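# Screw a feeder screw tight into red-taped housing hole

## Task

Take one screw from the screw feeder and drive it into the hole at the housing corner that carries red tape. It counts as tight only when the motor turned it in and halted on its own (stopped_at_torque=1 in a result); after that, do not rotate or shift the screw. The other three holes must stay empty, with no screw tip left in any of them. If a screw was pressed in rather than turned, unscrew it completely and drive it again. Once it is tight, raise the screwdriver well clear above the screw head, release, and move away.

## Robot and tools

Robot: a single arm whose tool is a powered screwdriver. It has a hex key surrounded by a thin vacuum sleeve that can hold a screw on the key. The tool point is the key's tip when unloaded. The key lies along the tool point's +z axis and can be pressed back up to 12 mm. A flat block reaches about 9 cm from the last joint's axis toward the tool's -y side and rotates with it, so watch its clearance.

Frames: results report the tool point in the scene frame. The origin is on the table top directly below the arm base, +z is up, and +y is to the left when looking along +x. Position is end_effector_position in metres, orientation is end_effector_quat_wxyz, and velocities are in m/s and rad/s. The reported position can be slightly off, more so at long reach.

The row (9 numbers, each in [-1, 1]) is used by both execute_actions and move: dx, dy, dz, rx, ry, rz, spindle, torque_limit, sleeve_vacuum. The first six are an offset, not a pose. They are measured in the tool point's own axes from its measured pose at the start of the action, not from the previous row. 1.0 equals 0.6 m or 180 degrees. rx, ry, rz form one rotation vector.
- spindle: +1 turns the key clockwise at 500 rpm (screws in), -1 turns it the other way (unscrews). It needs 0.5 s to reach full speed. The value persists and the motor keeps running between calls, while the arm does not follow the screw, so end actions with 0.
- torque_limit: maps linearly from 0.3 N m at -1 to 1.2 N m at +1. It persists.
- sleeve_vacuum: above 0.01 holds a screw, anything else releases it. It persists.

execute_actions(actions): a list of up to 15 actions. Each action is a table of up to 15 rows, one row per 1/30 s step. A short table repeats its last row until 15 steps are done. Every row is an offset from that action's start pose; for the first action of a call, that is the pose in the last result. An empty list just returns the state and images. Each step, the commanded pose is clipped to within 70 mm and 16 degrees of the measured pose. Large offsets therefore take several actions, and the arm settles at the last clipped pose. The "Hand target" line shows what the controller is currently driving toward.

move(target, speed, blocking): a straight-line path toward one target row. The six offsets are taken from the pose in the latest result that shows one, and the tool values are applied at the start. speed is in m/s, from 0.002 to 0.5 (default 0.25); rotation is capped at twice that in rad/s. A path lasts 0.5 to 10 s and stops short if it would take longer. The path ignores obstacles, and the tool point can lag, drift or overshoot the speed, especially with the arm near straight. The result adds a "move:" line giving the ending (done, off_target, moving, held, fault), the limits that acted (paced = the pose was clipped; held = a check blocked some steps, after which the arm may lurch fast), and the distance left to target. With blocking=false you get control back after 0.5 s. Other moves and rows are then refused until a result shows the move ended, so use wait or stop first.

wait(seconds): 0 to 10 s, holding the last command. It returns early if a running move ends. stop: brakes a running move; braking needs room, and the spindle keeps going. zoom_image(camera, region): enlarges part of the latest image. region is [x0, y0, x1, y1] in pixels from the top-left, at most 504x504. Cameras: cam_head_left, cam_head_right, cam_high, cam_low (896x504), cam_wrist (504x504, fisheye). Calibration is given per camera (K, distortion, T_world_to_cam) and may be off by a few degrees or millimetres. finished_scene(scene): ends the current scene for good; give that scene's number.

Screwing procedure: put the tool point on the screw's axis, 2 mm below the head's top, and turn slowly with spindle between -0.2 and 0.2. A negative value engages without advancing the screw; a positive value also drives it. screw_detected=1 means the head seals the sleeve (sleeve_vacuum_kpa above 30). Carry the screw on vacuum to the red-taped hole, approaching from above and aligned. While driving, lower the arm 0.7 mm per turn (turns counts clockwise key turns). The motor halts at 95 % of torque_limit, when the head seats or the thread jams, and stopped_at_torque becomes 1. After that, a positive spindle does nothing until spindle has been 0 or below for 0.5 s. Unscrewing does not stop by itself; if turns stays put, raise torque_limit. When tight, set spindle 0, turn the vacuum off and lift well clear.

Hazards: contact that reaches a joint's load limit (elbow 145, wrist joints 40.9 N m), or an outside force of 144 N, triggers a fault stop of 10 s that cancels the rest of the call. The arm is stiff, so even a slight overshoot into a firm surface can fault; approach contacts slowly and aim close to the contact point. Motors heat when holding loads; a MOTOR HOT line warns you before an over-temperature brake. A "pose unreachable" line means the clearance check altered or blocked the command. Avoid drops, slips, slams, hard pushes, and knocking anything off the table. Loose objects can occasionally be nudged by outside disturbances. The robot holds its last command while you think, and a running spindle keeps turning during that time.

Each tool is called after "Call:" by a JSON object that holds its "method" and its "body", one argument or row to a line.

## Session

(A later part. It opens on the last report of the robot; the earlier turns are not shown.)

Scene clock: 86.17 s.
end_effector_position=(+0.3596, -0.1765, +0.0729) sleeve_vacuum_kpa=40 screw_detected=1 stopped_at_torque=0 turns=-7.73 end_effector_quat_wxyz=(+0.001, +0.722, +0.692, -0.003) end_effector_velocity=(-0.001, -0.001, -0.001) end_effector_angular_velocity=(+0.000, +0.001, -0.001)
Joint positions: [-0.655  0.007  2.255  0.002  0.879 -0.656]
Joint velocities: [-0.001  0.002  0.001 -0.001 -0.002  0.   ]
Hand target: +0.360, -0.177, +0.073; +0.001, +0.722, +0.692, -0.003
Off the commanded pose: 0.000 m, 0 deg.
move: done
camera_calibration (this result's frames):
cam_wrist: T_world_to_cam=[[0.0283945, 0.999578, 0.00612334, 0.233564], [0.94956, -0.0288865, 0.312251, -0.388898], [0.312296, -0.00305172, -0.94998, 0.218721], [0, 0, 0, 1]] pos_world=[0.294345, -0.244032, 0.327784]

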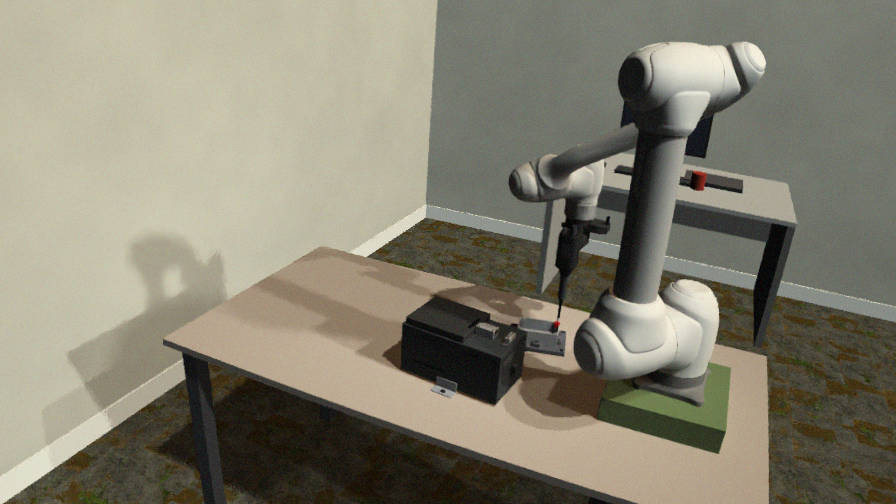

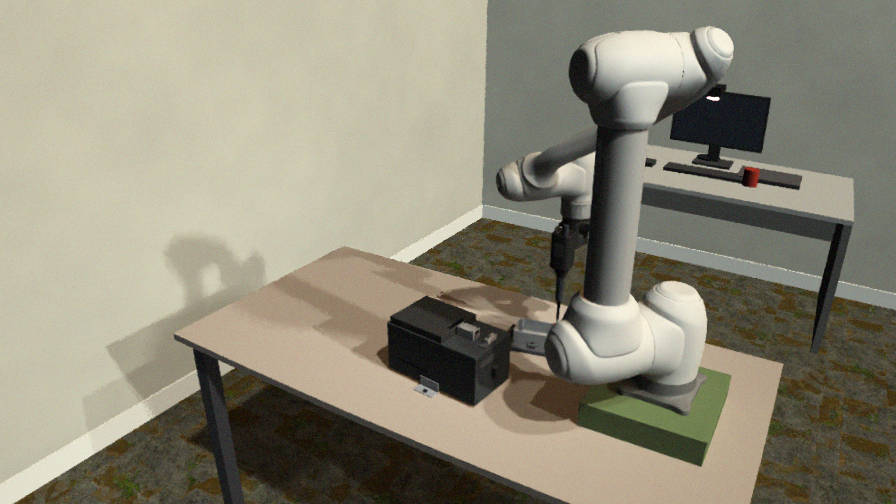

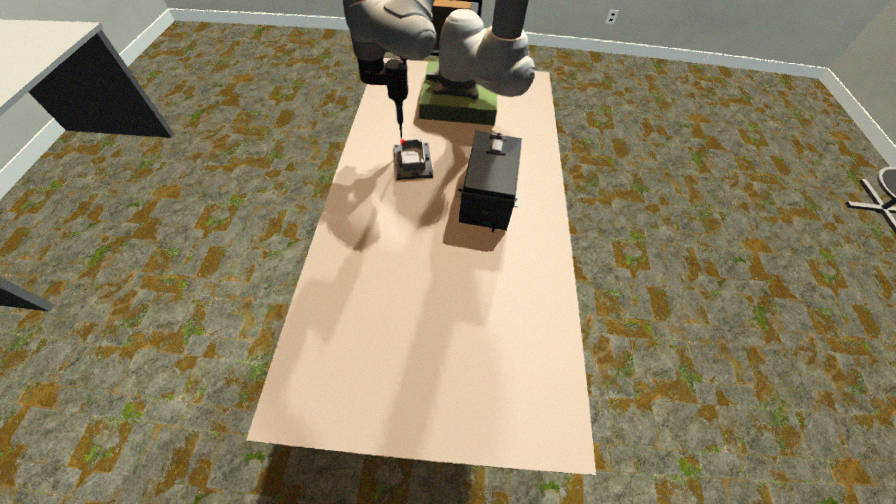

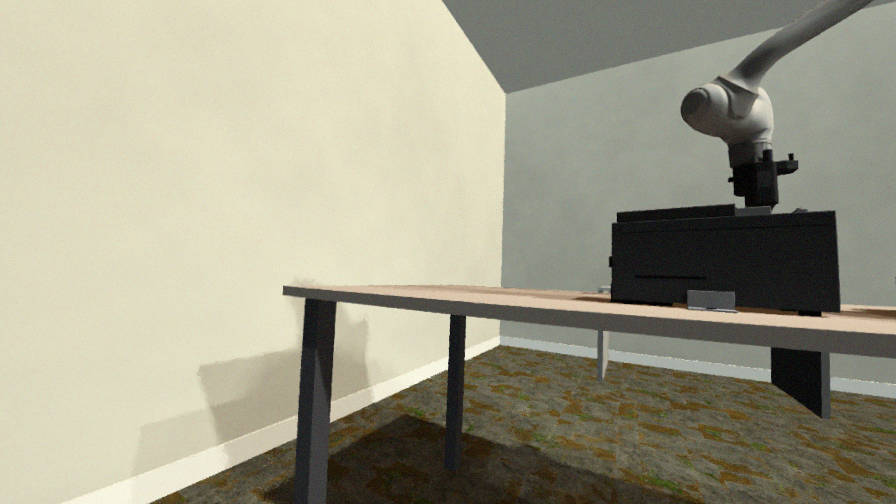

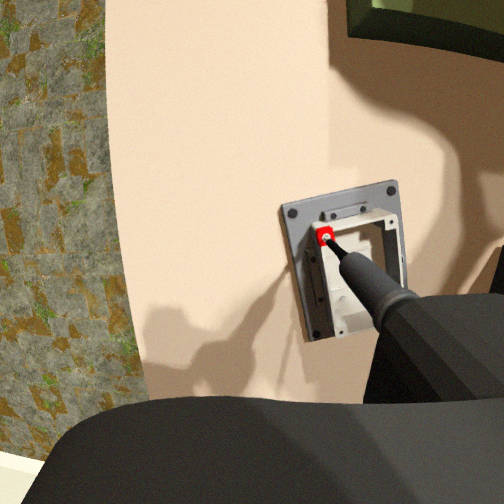

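Call:
{"method": "move", "body": {
  "target": [0.0008,-0.0004,0.008,0,0,0,0,0,1],
  "speed": 0.006
}}

Call:
{"method": "zoom_image", "body": {
  "camera": "cam_wrist",
  "region": [305, 220, 355, 270]
}}

Call:
{"method": "zoom_image", "body": {
  "camera": "cam_head_left",
  "region": [535, 295, 585, 340]
}}

Call:
{"method": "zoom_image", "body": {
  "camera": "cam_high",
  "region": [385, 120, 425, 155]
}}

Scene clock: 93.57 s.
end_effector_position=(+0.3594, -0.1761, +0.0681) sleeve_vacuum_kpa=40 screw_detected=1 stopped_at_torque=0 turns=-7.73 end_effector_quat_wxyz=(+0.001, +0.722, +0.692, -0.003) end_effector_velocity=(+0.001, +0.001, -0.000) end_effector_angular_velocity=(+0.001, -0.001, -0.000)
Joint positions: [-0.655  0.013  2.26   0.002  0.868 -0.655]
Joint velocities: [ 0.001  0.     0.     0.001 -0.     0.001]
Hand target: +0.359, -0.176, +0.068; +0.001, +0.722, +0.692, -0.003
Off the commanded pose: 0.000 m, 0 deg.
move: done
camera_calibration (this result's frames):
cam_wrist: T_world_to_cam=[[0.028434, 0.999577, 0.00613747, 0.233129], [0.949555, -0.0289284, 0.312263, -0.387181], [0.312308, -0.00305103, -0.949976, 0.214235], [0, 0, 0, 1]] pos_world=[0.294113, -0.243577, 0.322989]

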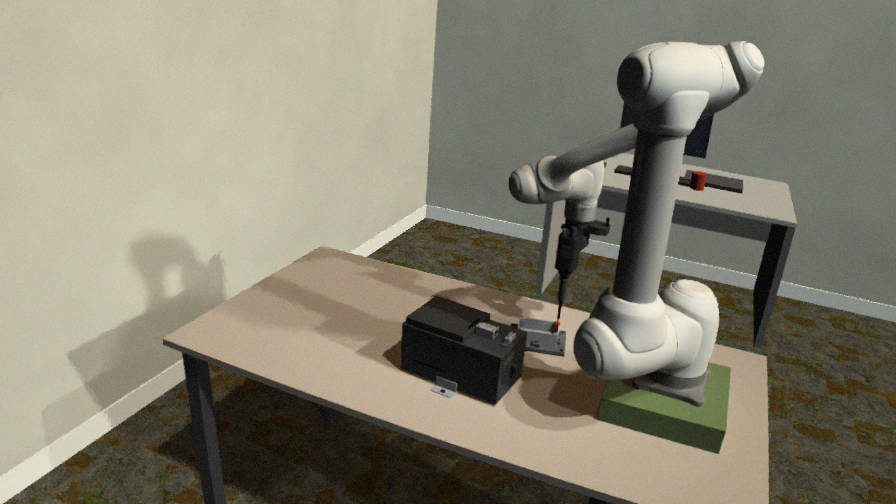

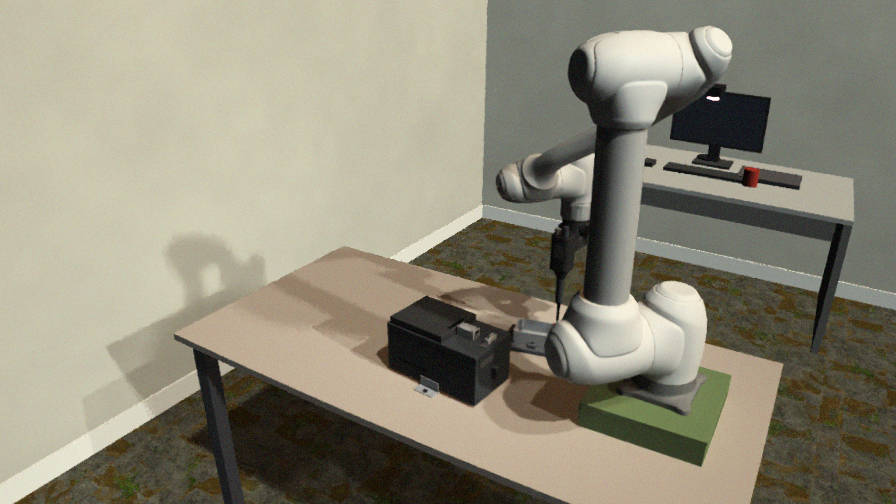

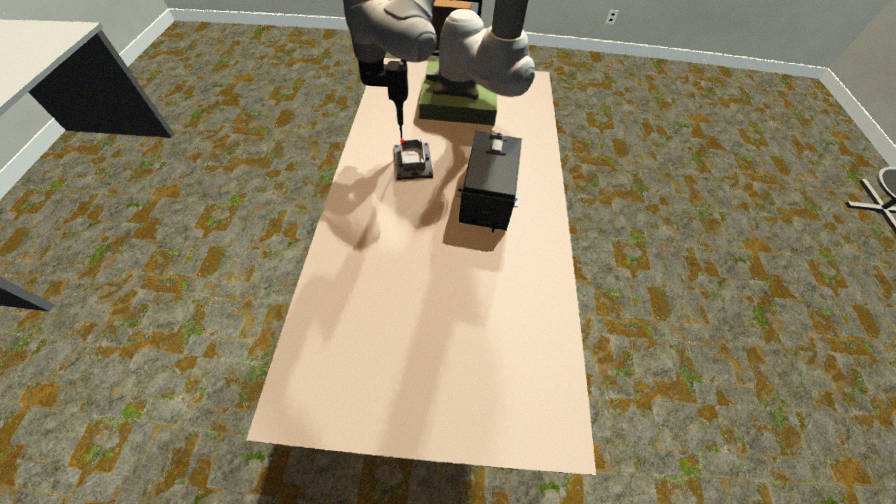

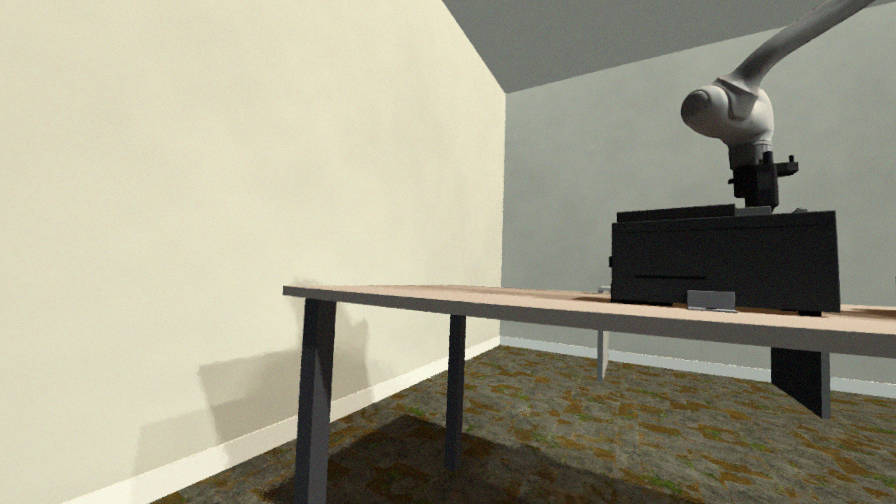

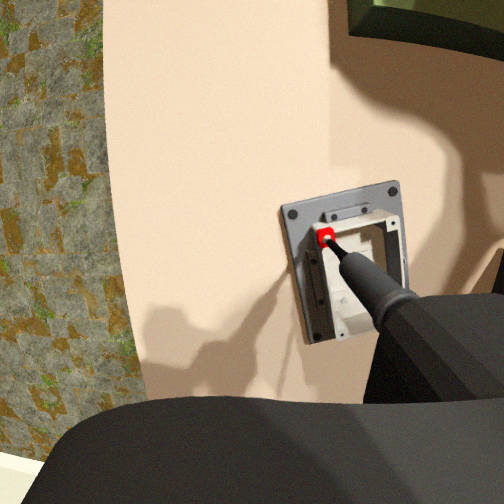

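Region (305, 220, 355, 270) of cam_wrist's 504x504 image, scaled by 10.080, with more detail than that image has.

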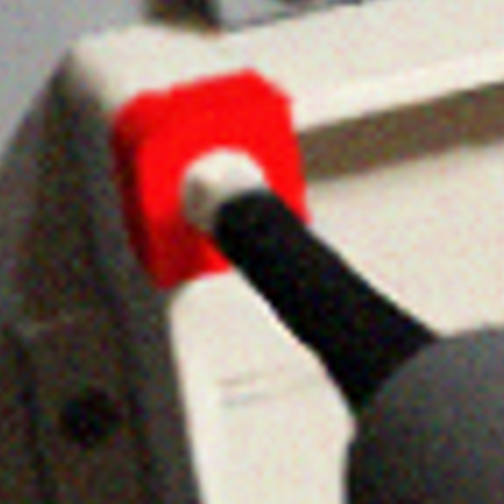

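Region (535, 295, 585, 340) of cam_head_left's 896x504 image, scaled by 10.080, with more detail than that image has; it fills the top 454 rows of this view, and the rest is white.

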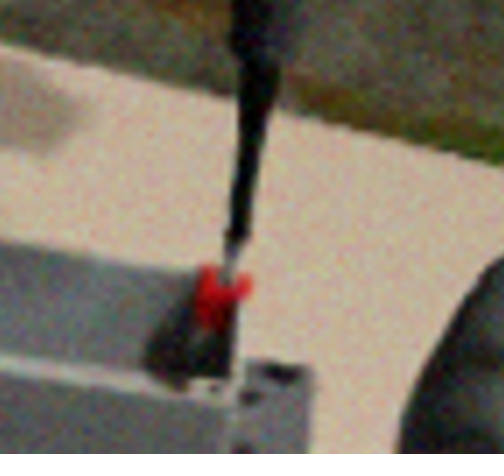

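Region (385, 120, 425, 155) of cam_high's 896x504 image, scaled by 12.600, with more detail than that image has; it fills the top 441 rows of this view, and the rest is white.

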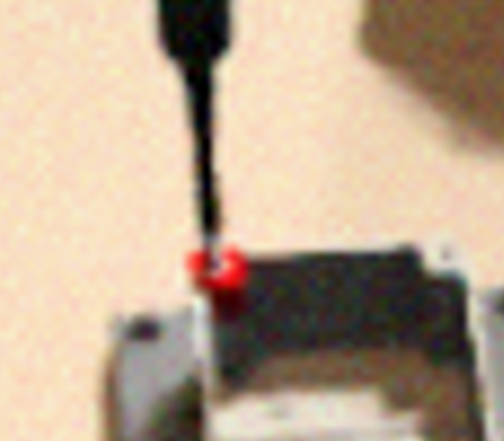

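Call:
{"method": "execute_actions", "body": {
  "actions": [
    [[0,0,0.0015,0,0,0,0.2,0,1]],
    [[0,0,0.0015,0,0,0,0.2,0,1]],
    [[0,0,0.0015,0,0,0,0.3,0,1]],
    [[0,0,0.0015,0,0,0,0.3,0,1]],
    [[0,0,0.0015,0,0,0,0.3,0,1]],
    [[0,0,0.0015,0,0,0,0.3,0,1]],
    [[0,0,0.0015,0,0,0,0.3,0,1]],
    [[0,0,0,0,0,0,0,0,1]]
  ]
}}

Call:
{"method": "zoom_image", "body": {
  "camera": "cam_wrist",
  "region": [305, 220, 355, 270]
}}

Call:
{"method": "zoom_image", "body": {
  "camera": "cam_head_left",
  "region": [535, 295, 585, 340]
}}

Scene clock: 102.67 s.
end_effector_position=(+0.3594, -0.1762, +0.0618) sleeve_vacuum_kpa=40 screw_detected=1 stopped_at_torque=0 turns=0.12 end_effector_quat_wxyz=(+0.001, +0.722, +0.692, -0.003) end_effector_velocity=(+0.000, +0.001, +0.000) end_effector_angular_velocity=(+0.000, -0.000, +0.001)
Joint positions: [-0.655  0.021  2.266  0.002  0.853 -0.655]
Joint velocities: [ 0.001 -0.    -0.     0.     0.     0.   ]
Hand target: +0.359, -0.176, +0.062; +0.001, +0.722, +0.692, -0.003
Off the commanded pose: 0.000 m, 0 deg.
camera_calibration (this result's frames):
cam_wrist: T_world_to_cam=[[0.0284251, 0.999577, 0.00608911, 0.233244], [0.94956, -0.0289049, 0.31225, -0.38519], [0.312294, -0.00309377, -0.94998, 0.208255], [0, 0, 0, 1]] pos_world=[0.294095, -0.243635, 0.316693]

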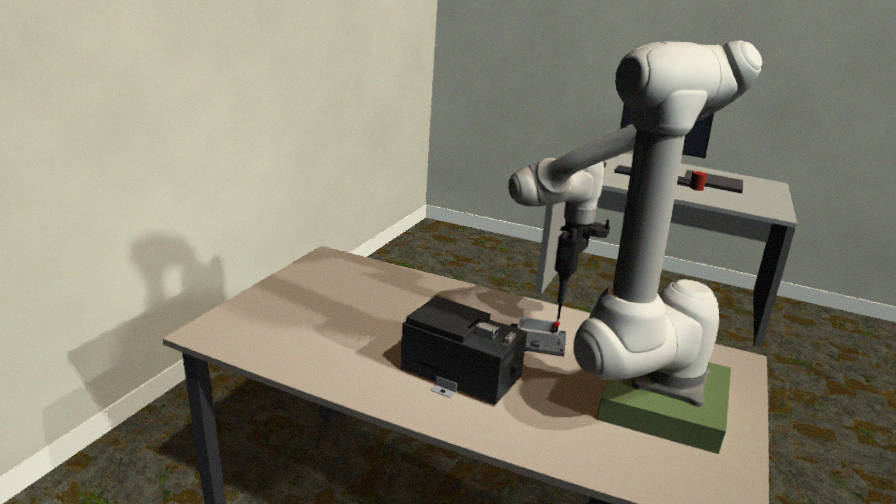

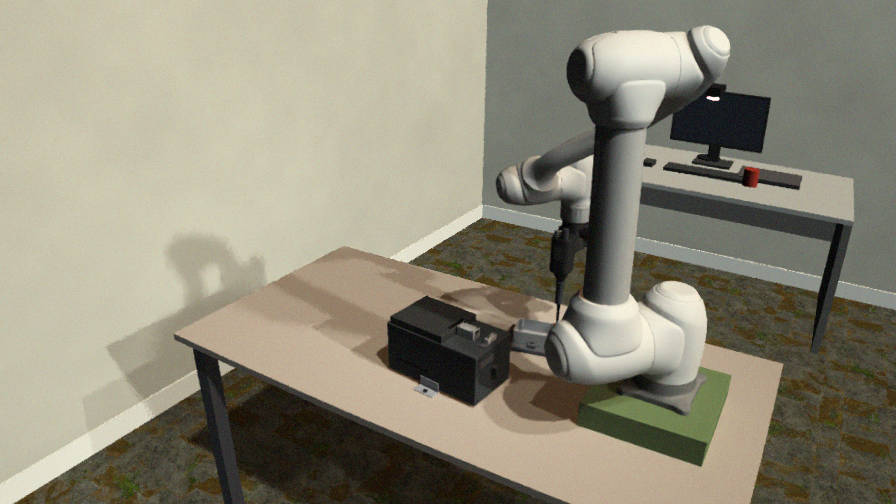

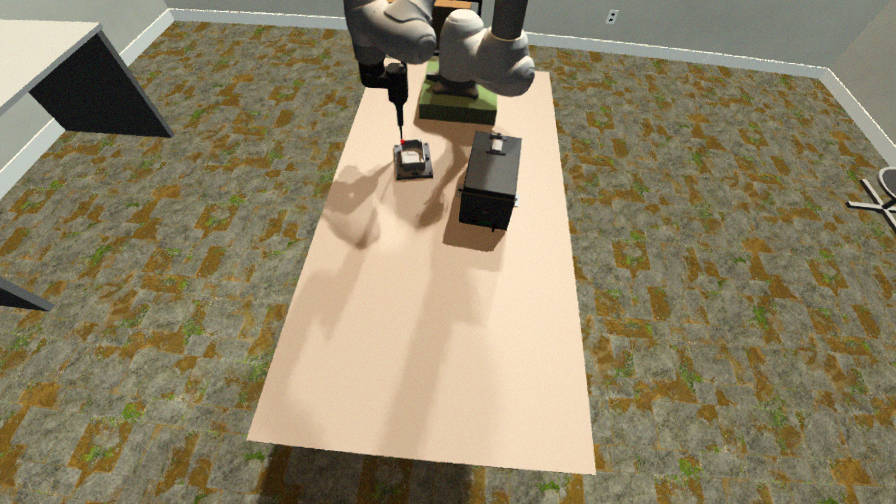

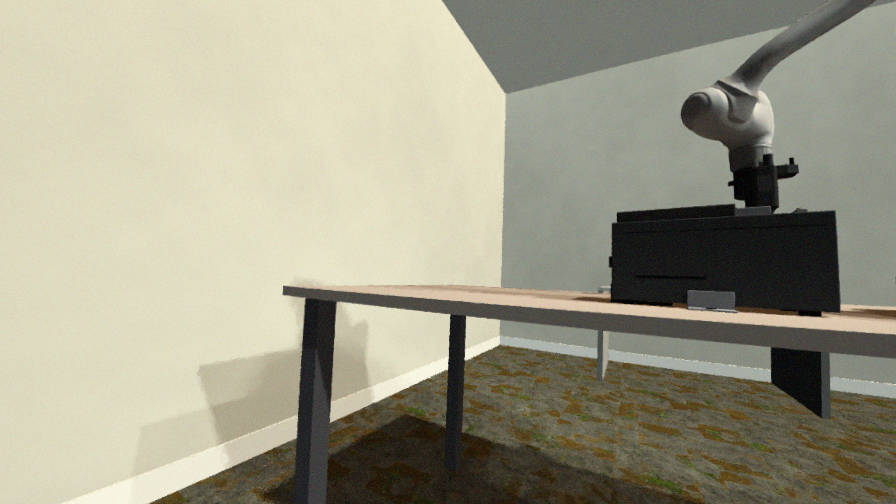

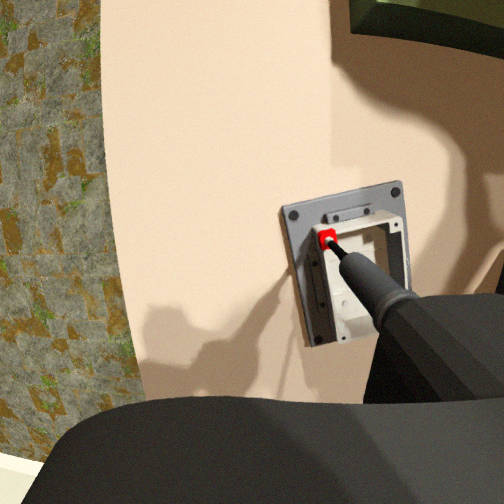

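Region (305, 220, 355, 270) of cam_wrist's 504x504 image, scaled by 10.080, with more detail than that image has.

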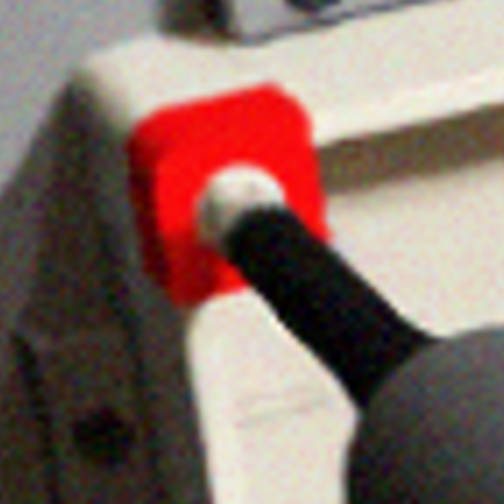

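Region (535, 295, 585, 340) of cam_head_left's 896x504 image, scaled by 10.080, with more detail than that image has; it fills the top 454 rows of this view, and the rest is white.

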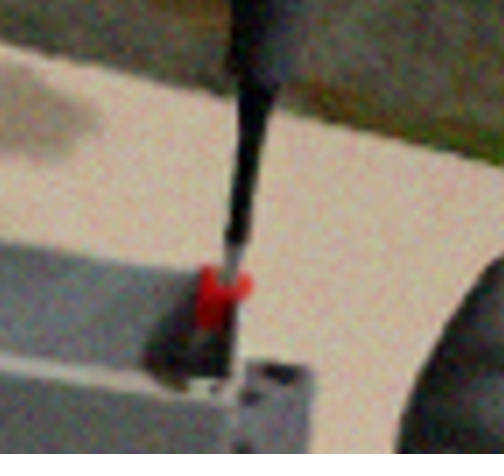

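Call:
{"method": "execute_actions", "body": {
  "actions": [
    [[0,0,0,0,0,0,0.3,0,1]],
    [[0,0,0,0,0,0,0.3,0,1]],
    [[0,0,0,0,0,0,0.3,0,1]],
    [[0,0,0,0,0,0,0,0,1]]
  ]
}}

Call:
{"method": "zoom_image", "body": {
  "camera": "cam_wrist",
  "region": [305, 220, 355, 270]
}}

Call:
{"method": "zoom_image", "body": {
  "camera": "cam_high",
  "region": [385, 120, 425, 155]
}}

Scene clock: 113.67 s.
end_effector_position=(+0.3594, -0.1762, +0.0618) sleeve_vacuum_kpa=40 screw_detected=1 stopped_at_torque=0 turns=3.72 end_effector_quat_wxyz=(+0.001, +0.722, +0.692, -0.003) end_effector_velocity=(-0.001, -0.001, +0.000) end_effector_angular_velocity=(-0.001, +0.001, -0.001)
Joint positions: [-0.655  0.021  2.266  0.002  0.853 -0.655]
Joint velocities: [-0.002 -0.     0.    -0.001  0.    -0.001]
Hand target: +0.359, -0.176, +0.062; +0.001, +0.722, +0.692, -0.003
Off the commanded pose: 0.000 m, 0 deg.
camera_calibration (this result's frames):
cam_wrist: T_world_to_cam=[[0.0284255, 0.999577, 0.00608909, 0.233244], [0.94956, -0.0289053, 0.31225, -0.385191], [0.312294, -0.00309392, -0.94998, 0.208255], [0, 0, 0, 1]] pos_world=[0.294095, -0.243635, 0.316693]

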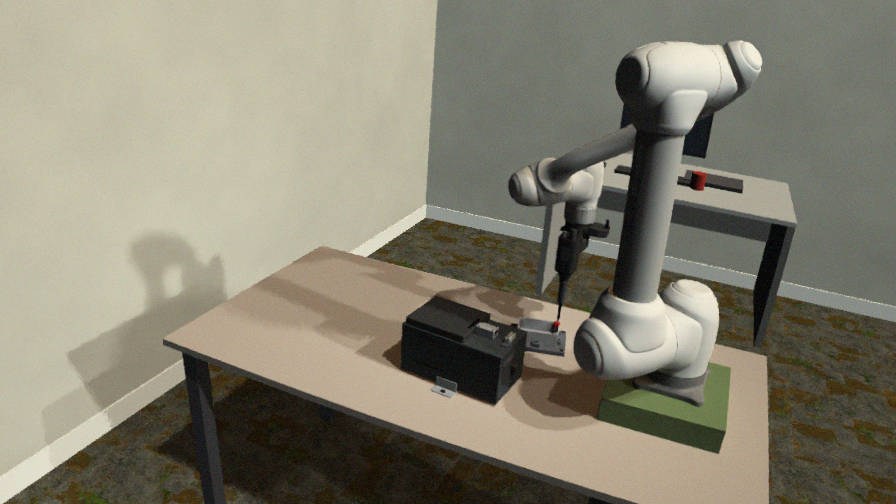

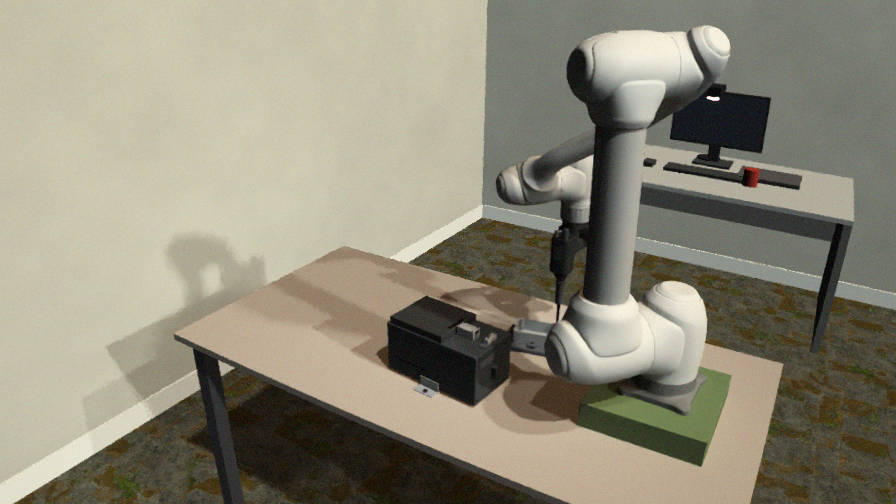

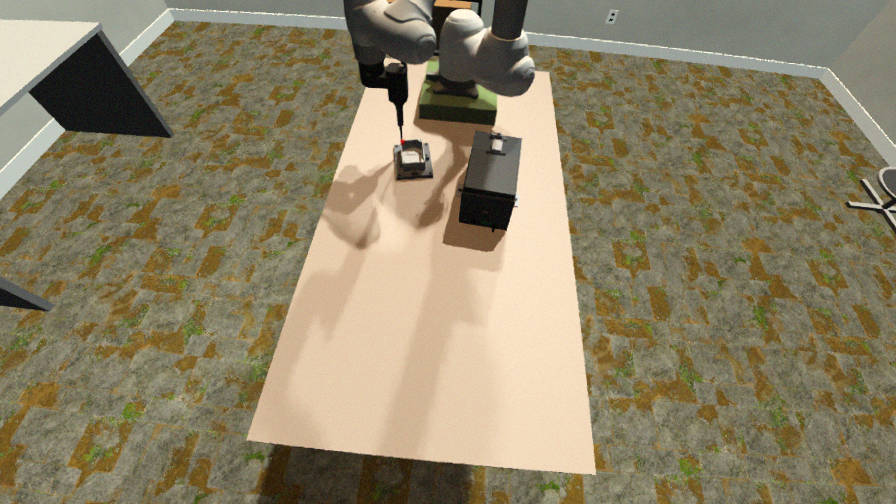

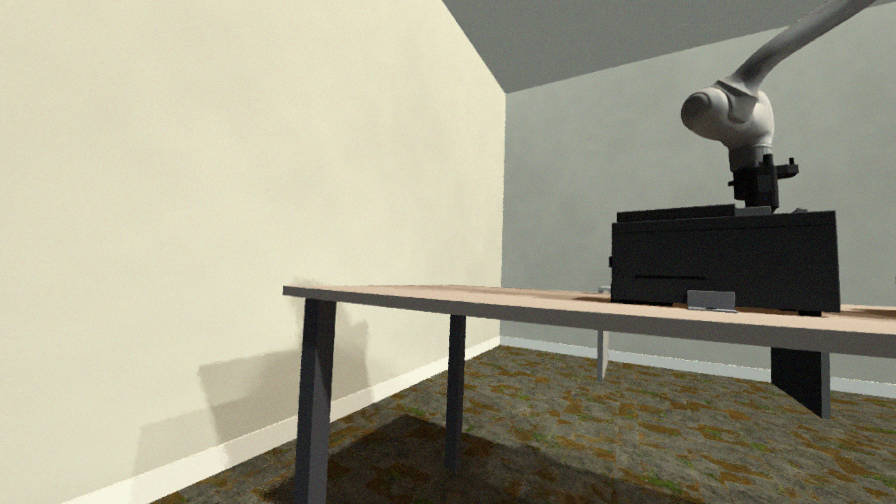

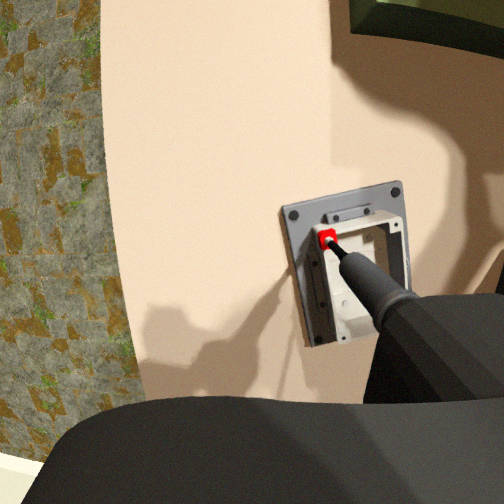

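Region (305, 220, 355, 270) of cam_wrist's 504x504 image, scaled by 10.080, with more detail than that image has.

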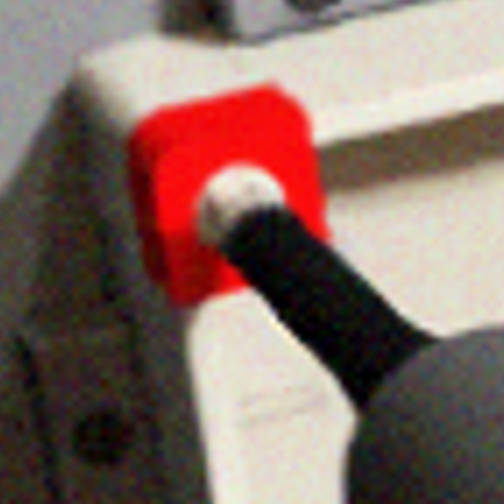

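Region (385, 120, 425, 155) of cam_high's 896x504 image, scaled by 12.600, with more detail than that image has; it fills the top 441 rows of this view, and the rest is white.

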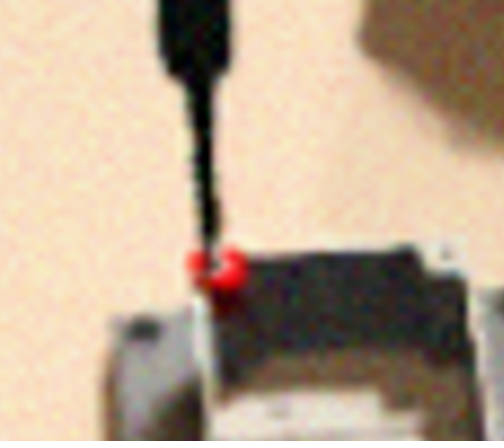

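Call:
{"method": "execute_actions", "body": {
  "actions": [
    [[0,0,-0.005,0,0,0,0,0,1]],
    [[0.0004,-0.0003,0,0,0,0,0.2,0,1]],
    [[0.0004,-0.0003,0,0,0,0,0.2,0,1]],
    [[0.0004,-0.0003,0,0,0,0,0.2,0,1]],
    [[0.0004,-0.0003,0,0,0,0,0.2,0,1]],
    [[0,0,0,0,0,0,0.2,0,1]],
    [[0,0,0,0,0,0,0,0,1]]
  ]
}}

Call:
{"method": "zoom_image", "body": {
  "camera": "cam_wrist",
  "region": [305, 220, 355, 270]
}}

Call:
{"method": "zoom_image", "body": {
  "camera": "cam_high",
  "region": [385, 120, 425, 155]
}}

Scene clock: 121.90 s.
end_effector_position=(+0.3587, -0.1751, +0.0648) sleeve_vacuum_kpa=40 screw_detected=1 stopped_at_torque=0 turns=7.83 end_effector_quat_wxyz=(+0.001, +0.722, +0.692, -0.003) end_effector_velocity=(-0.000, -0.000, +0.000) end_effector_angular_velocity=(-0.000, -0.000, -0.000)
Joint positions: [-0.654  0.015  2.265  0.002  0.86  -0.654]
Joint velocities: [-0. -0.  0.  0.  0.  0.]
Hand target: +0.359, -0.175, +0.065; +0.001, +0.722, +0.692, -0.003
Off the commanded pose: 0.000 m, 0 deg.
camera_calibration (this result's frames):
cam_wrist: T_world_to_cam=[[0.0284153, 0.999577, 0.00611798, 0.232234], [0.949567, -0.0289046, 0.312228, -0.385468], [0.312273, -0.00306261, -0.949988, 0.211332], [0, 0, 0, 1]] pos_world=[0.293436, -0.24263, 0.319696]

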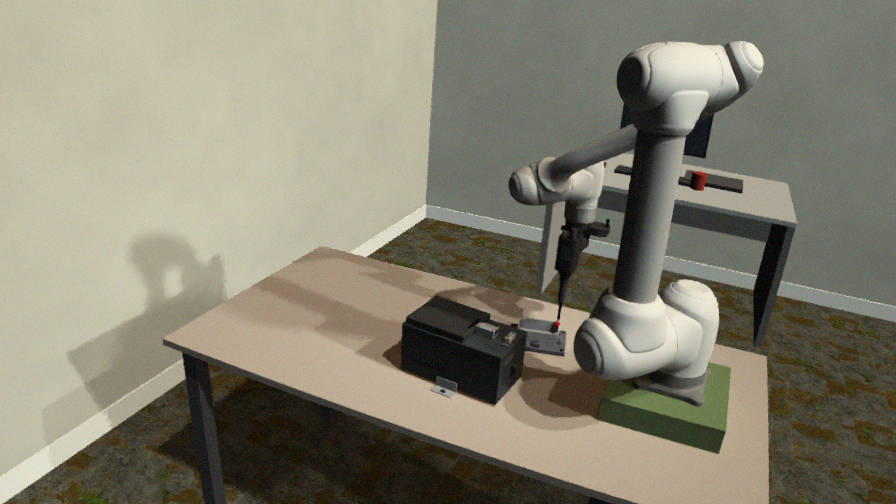

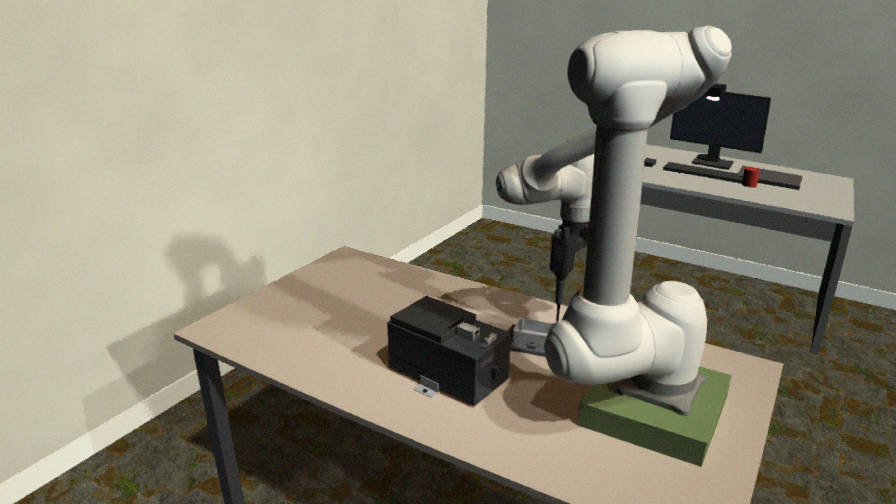

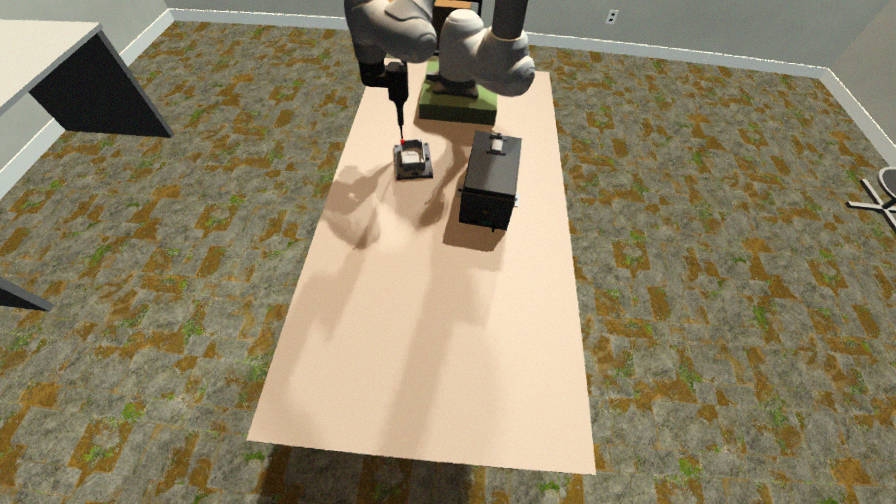

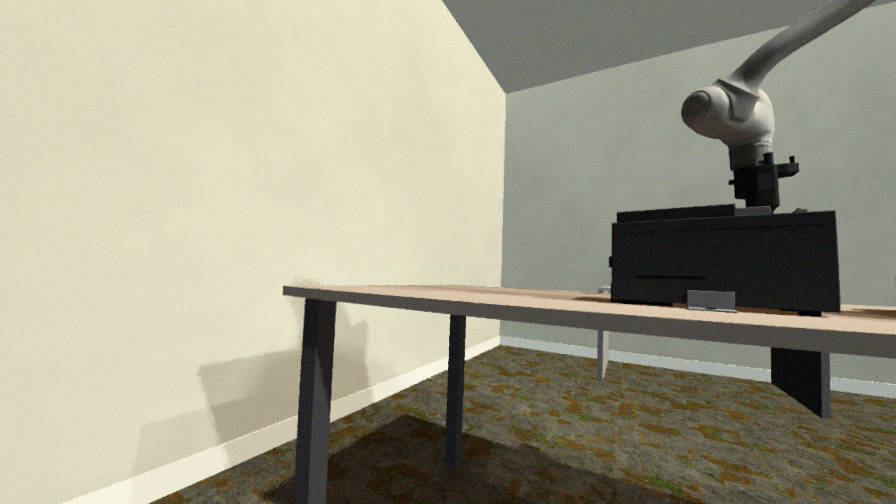

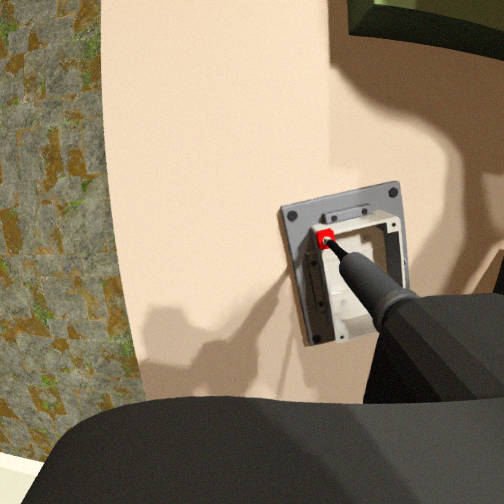

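Region (305, 220, 355, 270) of cam_wrist's 504x504 image, scaled by 10.080, with more detail than that image has.

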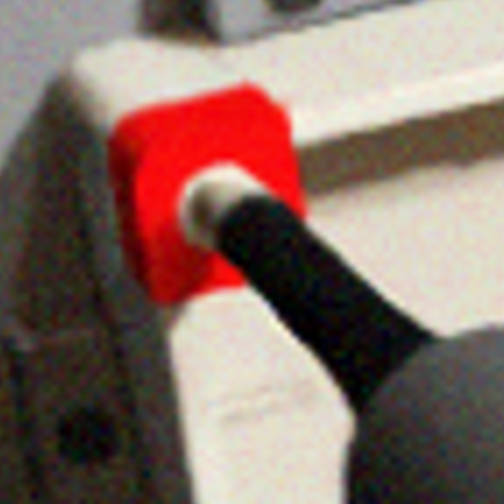

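Region (385, 120, 425, 155) of cam_high's 896x504 image, scaled by 12.600, with more detail than that image has; it fills the top 441 rows of this view, and the rest is white.

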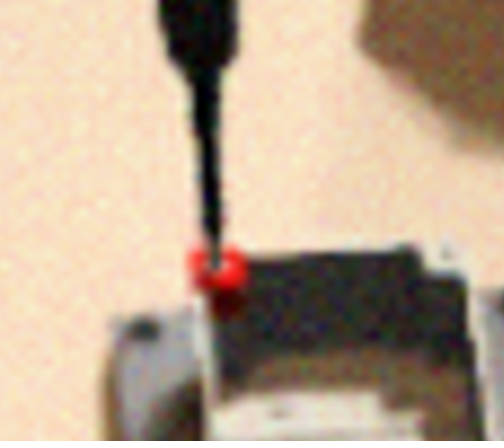

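Call:
{"method": "execute_actions", "body": {
  "actions": [
    [[-0.0004,0,0,0,0,0,0.2,0,1]],
    [[-0.0004,0,0,0,0,0,0.2,0,1]],
    [[-0.0004,0,0,0,0,0,0.2,0,1]],
    [[-0.0004,0,0,0,0,0,0.2,0,1]],
    [[0,0,0,0,0,0,0.2,0,1]],
    [[0,0,0,0,0,0,0,0,1]]
  ]
}}

Call:
{"method": "zoom_image", "body": {
  "camera": "cam_wrist",
  "region": [305, 220, 355, 270]
}}

Scene clock: 128.87 s.
end_effector_position=(+0.3586, -0.1760, +0.0648) sleeve_vacuum_kpa=40 screw_detected=1 stopped_at_torque=0 turns=11.94 end_effector_quat_wxyz=(+0.001, +0.722, +0.692, -0.003) end_effector_velocity=(-0.000, -0.001, +0.000) end_effector_angular_velocity=(-0.001, -0.001, +0.000)
Joint positions: [-0.656  0.016  2.265  0.002  0.86  -0.656]
Joint velocities: [-0.001 -0.001  0.    -0.001 -0.    -0.   ]
Hand target: +0.359, -0.176, +0.065; +0.001, +0.722, +0.692, -0.003
Off the commanded pose: 0.000 m, 0 deg.
camera_calibration (this result's frames):
cam_wrist: T_world_to_cam=[[0.0284106, 0.999577, 0.00617865, 0.233097], [0.949592, -0.0289194, 0.312153, -0.38534], [0.3122, -0.00300126, -0.950012, 0.211379], [0, 0, 0, 1]] pos_world=[0.293301, -0.243507, 0.319658]

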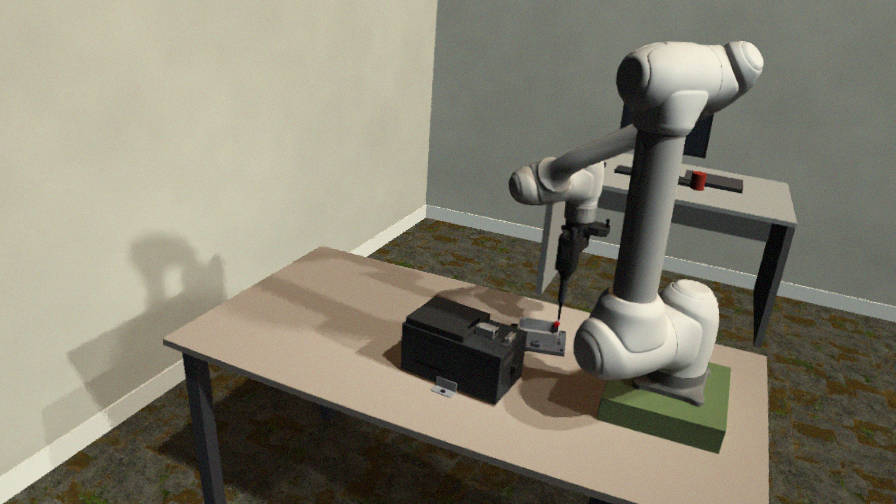

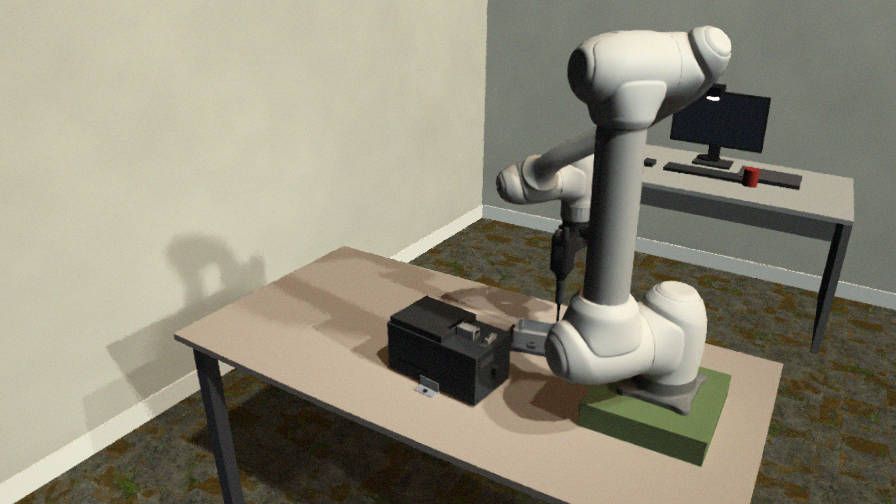

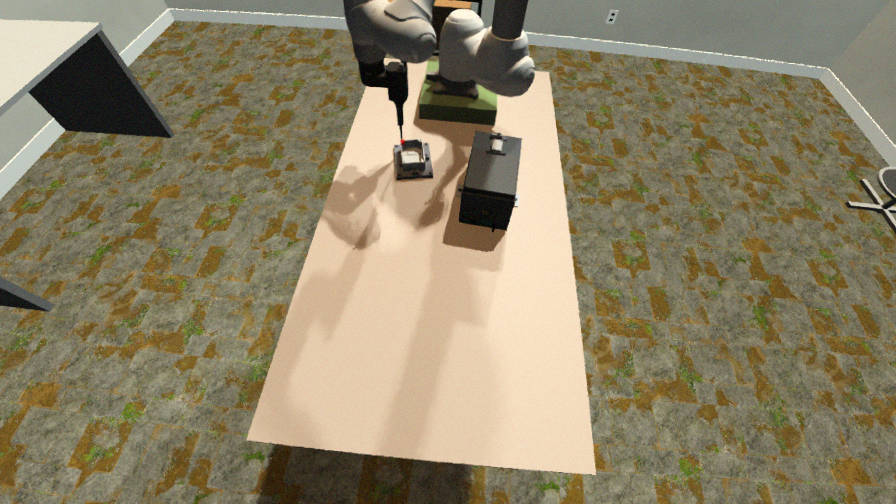

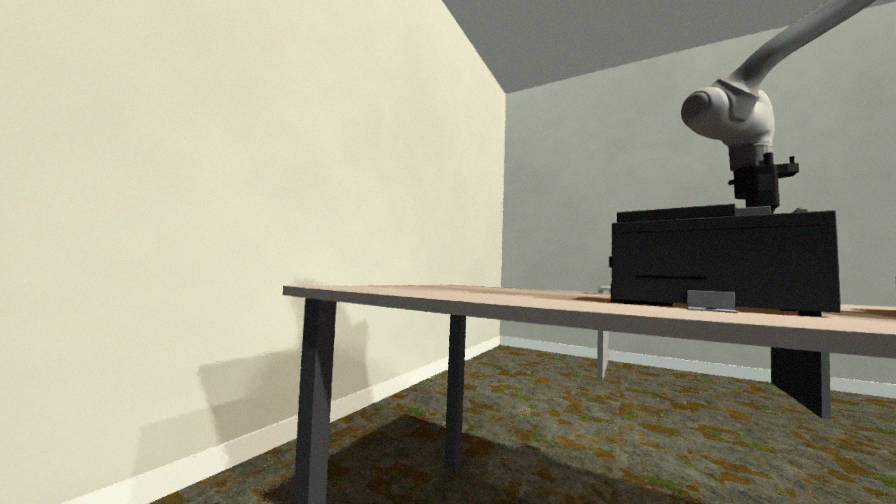

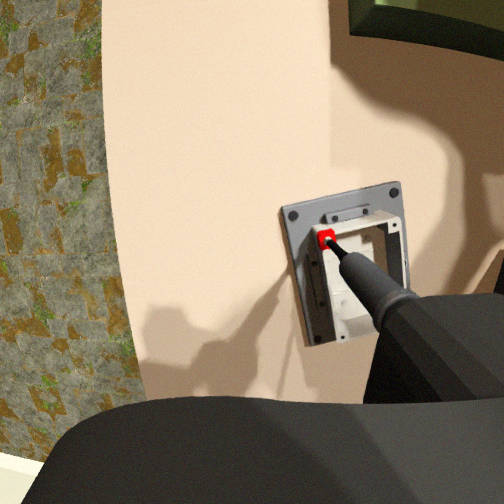

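Region (305, 220, 355, 270) of cam_wrist's 504x504 image, scaled by 10.080, with more detail than that image has.

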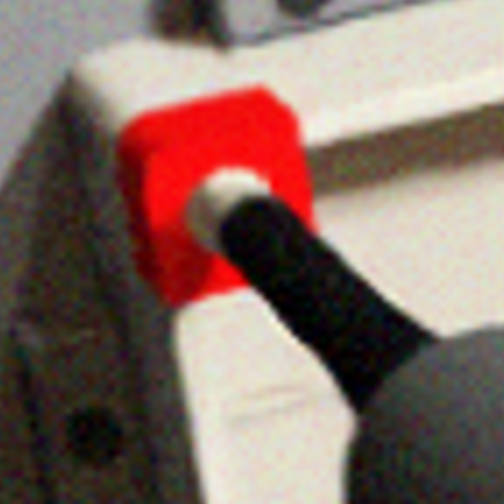

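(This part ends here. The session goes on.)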